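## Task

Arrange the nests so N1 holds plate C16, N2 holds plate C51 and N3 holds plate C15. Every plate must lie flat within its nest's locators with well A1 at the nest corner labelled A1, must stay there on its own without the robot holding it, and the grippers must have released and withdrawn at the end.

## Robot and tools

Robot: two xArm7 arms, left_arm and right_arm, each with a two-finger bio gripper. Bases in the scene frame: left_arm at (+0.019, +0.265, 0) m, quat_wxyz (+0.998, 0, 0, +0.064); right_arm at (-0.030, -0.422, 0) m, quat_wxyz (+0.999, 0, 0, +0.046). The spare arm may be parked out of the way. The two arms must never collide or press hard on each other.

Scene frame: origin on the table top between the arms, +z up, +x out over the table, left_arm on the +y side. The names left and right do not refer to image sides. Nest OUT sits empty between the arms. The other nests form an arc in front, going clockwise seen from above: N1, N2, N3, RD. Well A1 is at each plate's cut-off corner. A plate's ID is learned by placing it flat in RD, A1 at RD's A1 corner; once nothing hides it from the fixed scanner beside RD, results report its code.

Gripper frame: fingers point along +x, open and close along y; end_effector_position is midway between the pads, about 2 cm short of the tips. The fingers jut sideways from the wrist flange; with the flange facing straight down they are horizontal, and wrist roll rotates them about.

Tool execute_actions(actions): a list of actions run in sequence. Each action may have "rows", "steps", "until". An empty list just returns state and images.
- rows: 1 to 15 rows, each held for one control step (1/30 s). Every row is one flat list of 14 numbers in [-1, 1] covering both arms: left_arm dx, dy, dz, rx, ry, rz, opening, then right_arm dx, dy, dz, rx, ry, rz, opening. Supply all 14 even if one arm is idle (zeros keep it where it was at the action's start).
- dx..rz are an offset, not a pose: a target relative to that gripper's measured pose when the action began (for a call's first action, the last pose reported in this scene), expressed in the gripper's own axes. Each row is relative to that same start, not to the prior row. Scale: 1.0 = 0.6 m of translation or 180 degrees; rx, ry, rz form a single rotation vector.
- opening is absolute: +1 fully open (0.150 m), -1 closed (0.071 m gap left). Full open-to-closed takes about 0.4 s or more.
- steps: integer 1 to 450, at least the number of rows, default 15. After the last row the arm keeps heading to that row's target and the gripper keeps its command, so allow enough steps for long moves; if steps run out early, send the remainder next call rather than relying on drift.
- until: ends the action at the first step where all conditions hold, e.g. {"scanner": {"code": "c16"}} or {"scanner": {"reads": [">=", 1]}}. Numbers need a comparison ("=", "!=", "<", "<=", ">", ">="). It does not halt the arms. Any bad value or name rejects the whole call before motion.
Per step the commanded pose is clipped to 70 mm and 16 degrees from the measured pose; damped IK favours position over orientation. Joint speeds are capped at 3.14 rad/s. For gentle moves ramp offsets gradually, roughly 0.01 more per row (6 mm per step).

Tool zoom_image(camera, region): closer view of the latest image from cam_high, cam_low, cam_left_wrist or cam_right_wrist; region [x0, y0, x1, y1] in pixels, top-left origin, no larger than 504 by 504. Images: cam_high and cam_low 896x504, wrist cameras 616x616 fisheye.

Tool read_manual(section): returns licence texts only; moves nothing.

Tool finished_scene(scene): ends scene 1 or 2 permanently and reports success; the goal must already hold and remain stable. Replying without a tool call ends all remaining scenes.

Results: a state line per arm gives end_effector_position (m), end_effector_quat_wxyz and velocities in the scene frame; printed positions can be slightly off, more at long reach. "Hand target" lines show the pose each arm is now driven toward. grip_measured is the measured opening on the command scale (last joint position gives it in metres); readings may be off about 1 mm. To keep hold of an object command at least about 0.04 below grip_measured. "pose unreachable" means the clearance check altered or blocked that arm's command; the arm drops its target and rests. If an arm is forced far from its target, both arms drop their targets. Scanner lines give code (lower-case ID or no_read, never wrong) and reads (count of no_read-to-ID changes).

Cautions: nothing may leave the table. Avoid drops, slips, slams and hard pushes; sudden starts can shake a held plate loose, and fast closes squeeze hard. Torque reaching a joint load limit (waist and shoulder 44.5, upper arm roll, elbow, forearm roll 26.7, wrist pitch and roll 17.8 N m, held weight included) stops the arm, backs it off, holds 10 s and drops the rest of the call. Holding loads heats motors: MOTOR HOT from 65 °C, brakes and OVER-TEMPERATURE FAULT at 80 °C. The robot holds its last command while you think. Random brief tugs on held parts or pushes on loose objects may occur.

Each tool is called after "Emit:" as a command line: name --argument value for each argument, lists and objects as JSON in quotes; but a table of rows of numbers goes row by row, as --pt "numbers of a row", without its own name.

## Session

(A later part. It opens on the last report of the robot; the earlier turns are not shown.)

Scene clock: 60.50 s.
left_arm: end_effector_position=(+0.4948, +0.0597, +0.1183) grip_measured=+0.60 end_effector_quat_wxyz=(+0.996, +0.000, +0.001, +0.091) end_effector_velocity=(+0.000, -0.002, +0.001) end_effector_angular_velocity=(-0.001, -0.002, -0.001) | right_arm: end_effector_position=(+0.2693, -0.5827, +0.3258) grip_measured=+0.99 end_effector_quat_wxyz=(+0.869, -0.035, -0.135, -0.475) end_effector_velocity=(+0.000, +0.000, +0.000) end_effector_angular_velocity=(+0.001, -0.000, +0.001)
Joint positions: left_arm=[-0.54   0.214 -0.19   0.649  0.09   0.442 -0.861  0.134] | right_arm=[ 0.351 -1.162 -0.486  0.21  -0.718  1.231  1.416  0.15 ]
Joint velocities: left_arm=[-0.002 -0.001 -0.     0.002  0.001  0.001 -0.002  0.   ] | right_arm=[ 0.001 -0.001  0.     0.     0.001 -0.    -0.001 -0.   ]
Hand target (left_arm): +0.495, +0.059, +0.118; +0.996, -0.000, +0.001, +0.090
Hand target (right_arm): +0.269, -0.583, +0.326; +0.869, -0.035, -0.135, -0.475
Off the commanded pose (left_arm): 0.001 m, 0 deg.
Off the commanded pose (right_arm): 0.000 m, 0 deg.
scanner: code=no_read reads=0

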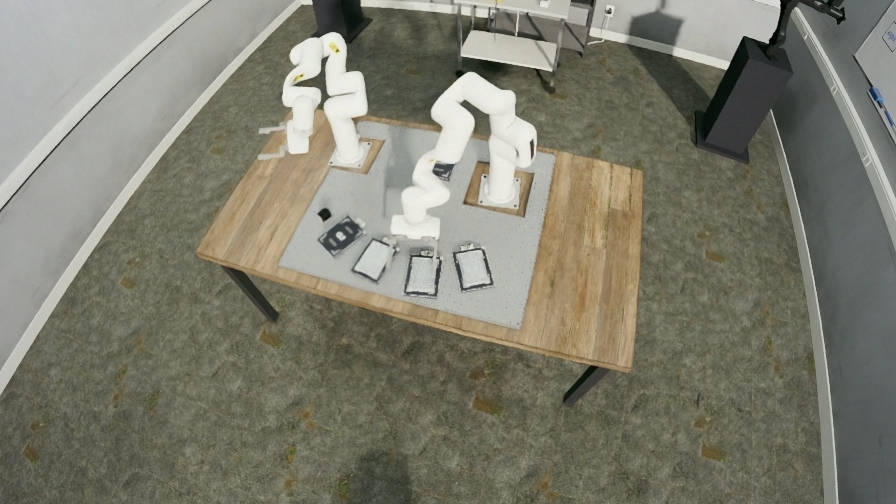

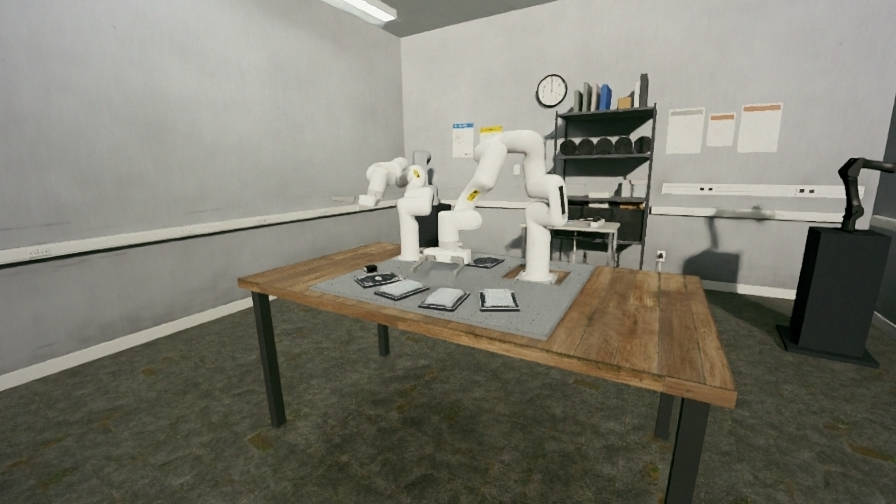

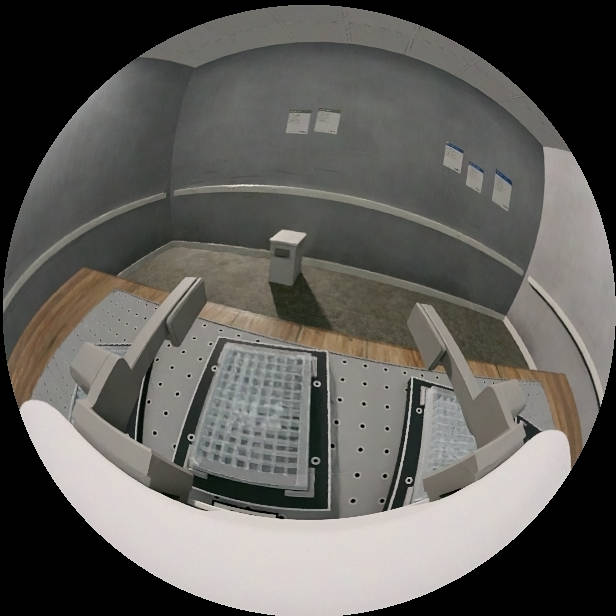

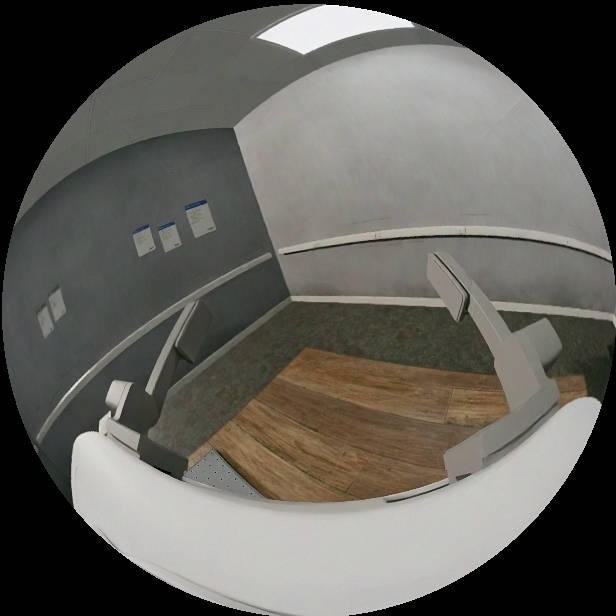

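The plate sits inside all locators. Moving the arm clear and ending the scene.

Emit:
execute_actions --actions '[{"rows":[[-0.015,0,0.01,0,0,0,0.6,0,0,0,0,0,0,1],[-0.03,0,0.02,0,0,0,0.6,0,0,0,0,0,0,1],[-0.045,0,0.03,0,0,0,0.6,0,0,0,0,0,0,1],[-0.06,0,0.04,0,0,0,0.6,0,0,0,0,0,0,1],[-0.075,0,0.05,0,0,0,0.6,0,0,0,0,0,0,1],[-0.09,0,0.06,0,0,0,0.6,0,0,0,0,0,0,1],[-0.105,0,0.07,0,0,0,0.6,0,0,0,0,0,0,1],[-0.12,0,0.08,0,0,0,0.6,0,0,0,0,0,0,1],[-0.135,0,0.09,0,0,0,0.6,0,0,0,0,0,0,1],[-0.15,0,0.10,0,0,0,0.6,0,0,0,0,0,0,1],[-0.165,0,0.11,0,0,0,0.6,0,0,0,0,0,0,1],[-0.18,0,0.12,0,0,0,0.6,0,0,0,0,0,0,1],[-0.195,0,0.13,0,0,0,0.6,0,0,0,0,0,0,1],[-0.21,0,0.14,0,0,0,0.6,0,0,0,0,0,0,1],[-0.22,0,0.15,0,0,0,0.6,0,0,0,0,0,0,1]],"steps":28}]'

Emit:
finished_scene --scene 1

Scene clock: 61.70 s.
left_arm: end_effector_position=(+0.3657, +0.0368, +0.2074) grip_measured=+0.60 end_effector_quat_wxyz=(+0.996, +0.001, +0.001, +0.092) end_effector_velocity=(-0.002, -0.004, +0.002) end_effector_angular_velocity=(-0.002, -0.004, -0.009) | right_arm: end_effector_position=(+0.2693, -0.5827, +0.3258) grip_measured=+0.99 end_effector_quat_wxyz=(+0.869, -0.035, -0.135, -0.475) end_effector_velocity=(-0.000, +0.000, -0.000) end_effector_angular_velocity=(-0.000, +0.001, -0.000)
Joint positions: left_arm=[-0.706 -0.305 -0.341  0.427 -0.153  0.724 -0.973  0.134] | right_arm=[ 0.351 -1.162 -0.486  0.21  -0.718  1.231  1.416  0.15 ]
Joint velocities: left_arm=[-0.006 -0.005 -0.003  0.002 -0.001  0.002 -0.     0.   ] | right_arm=[ 0.001  0.    -0.    -0.     0.     0.001  0.001 -0.   ]
Hand target (left_arm): +0.365, +0.036, +0.208; +0.996, +0.001, +0.001, +0.091
Hand target (right_arm): +0.269, -0.583, +0.326; +0.869, -0.035, -0.135, -0.475
Off the commanded pose (left_arm): 0.002 m, 0 deg.
Off the commanded pose (right_arm): 0.000 m, 0 deg.
scanner: code=no_read reads=0

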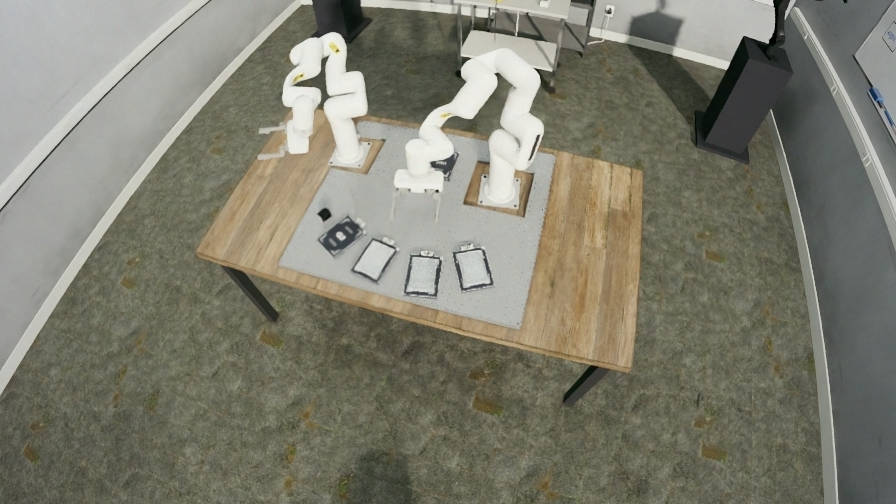

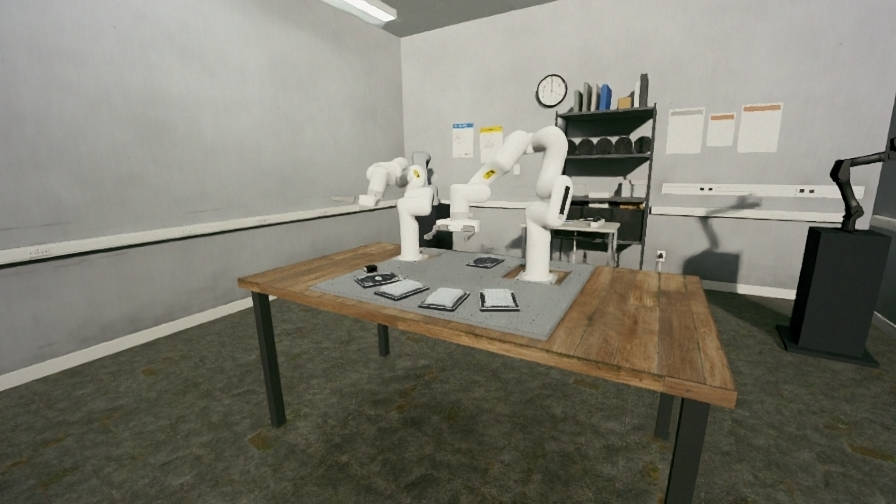

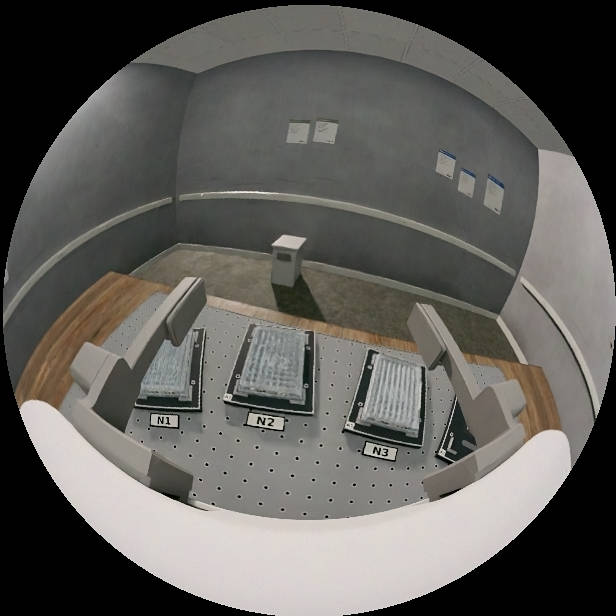

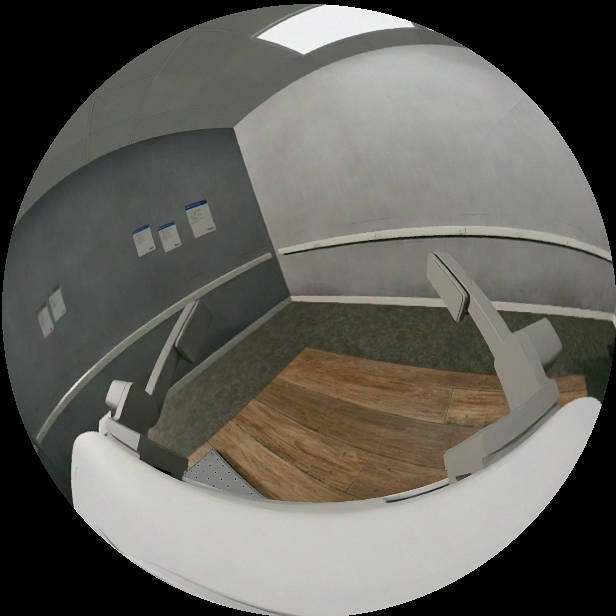

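The scene is finished: the task was done.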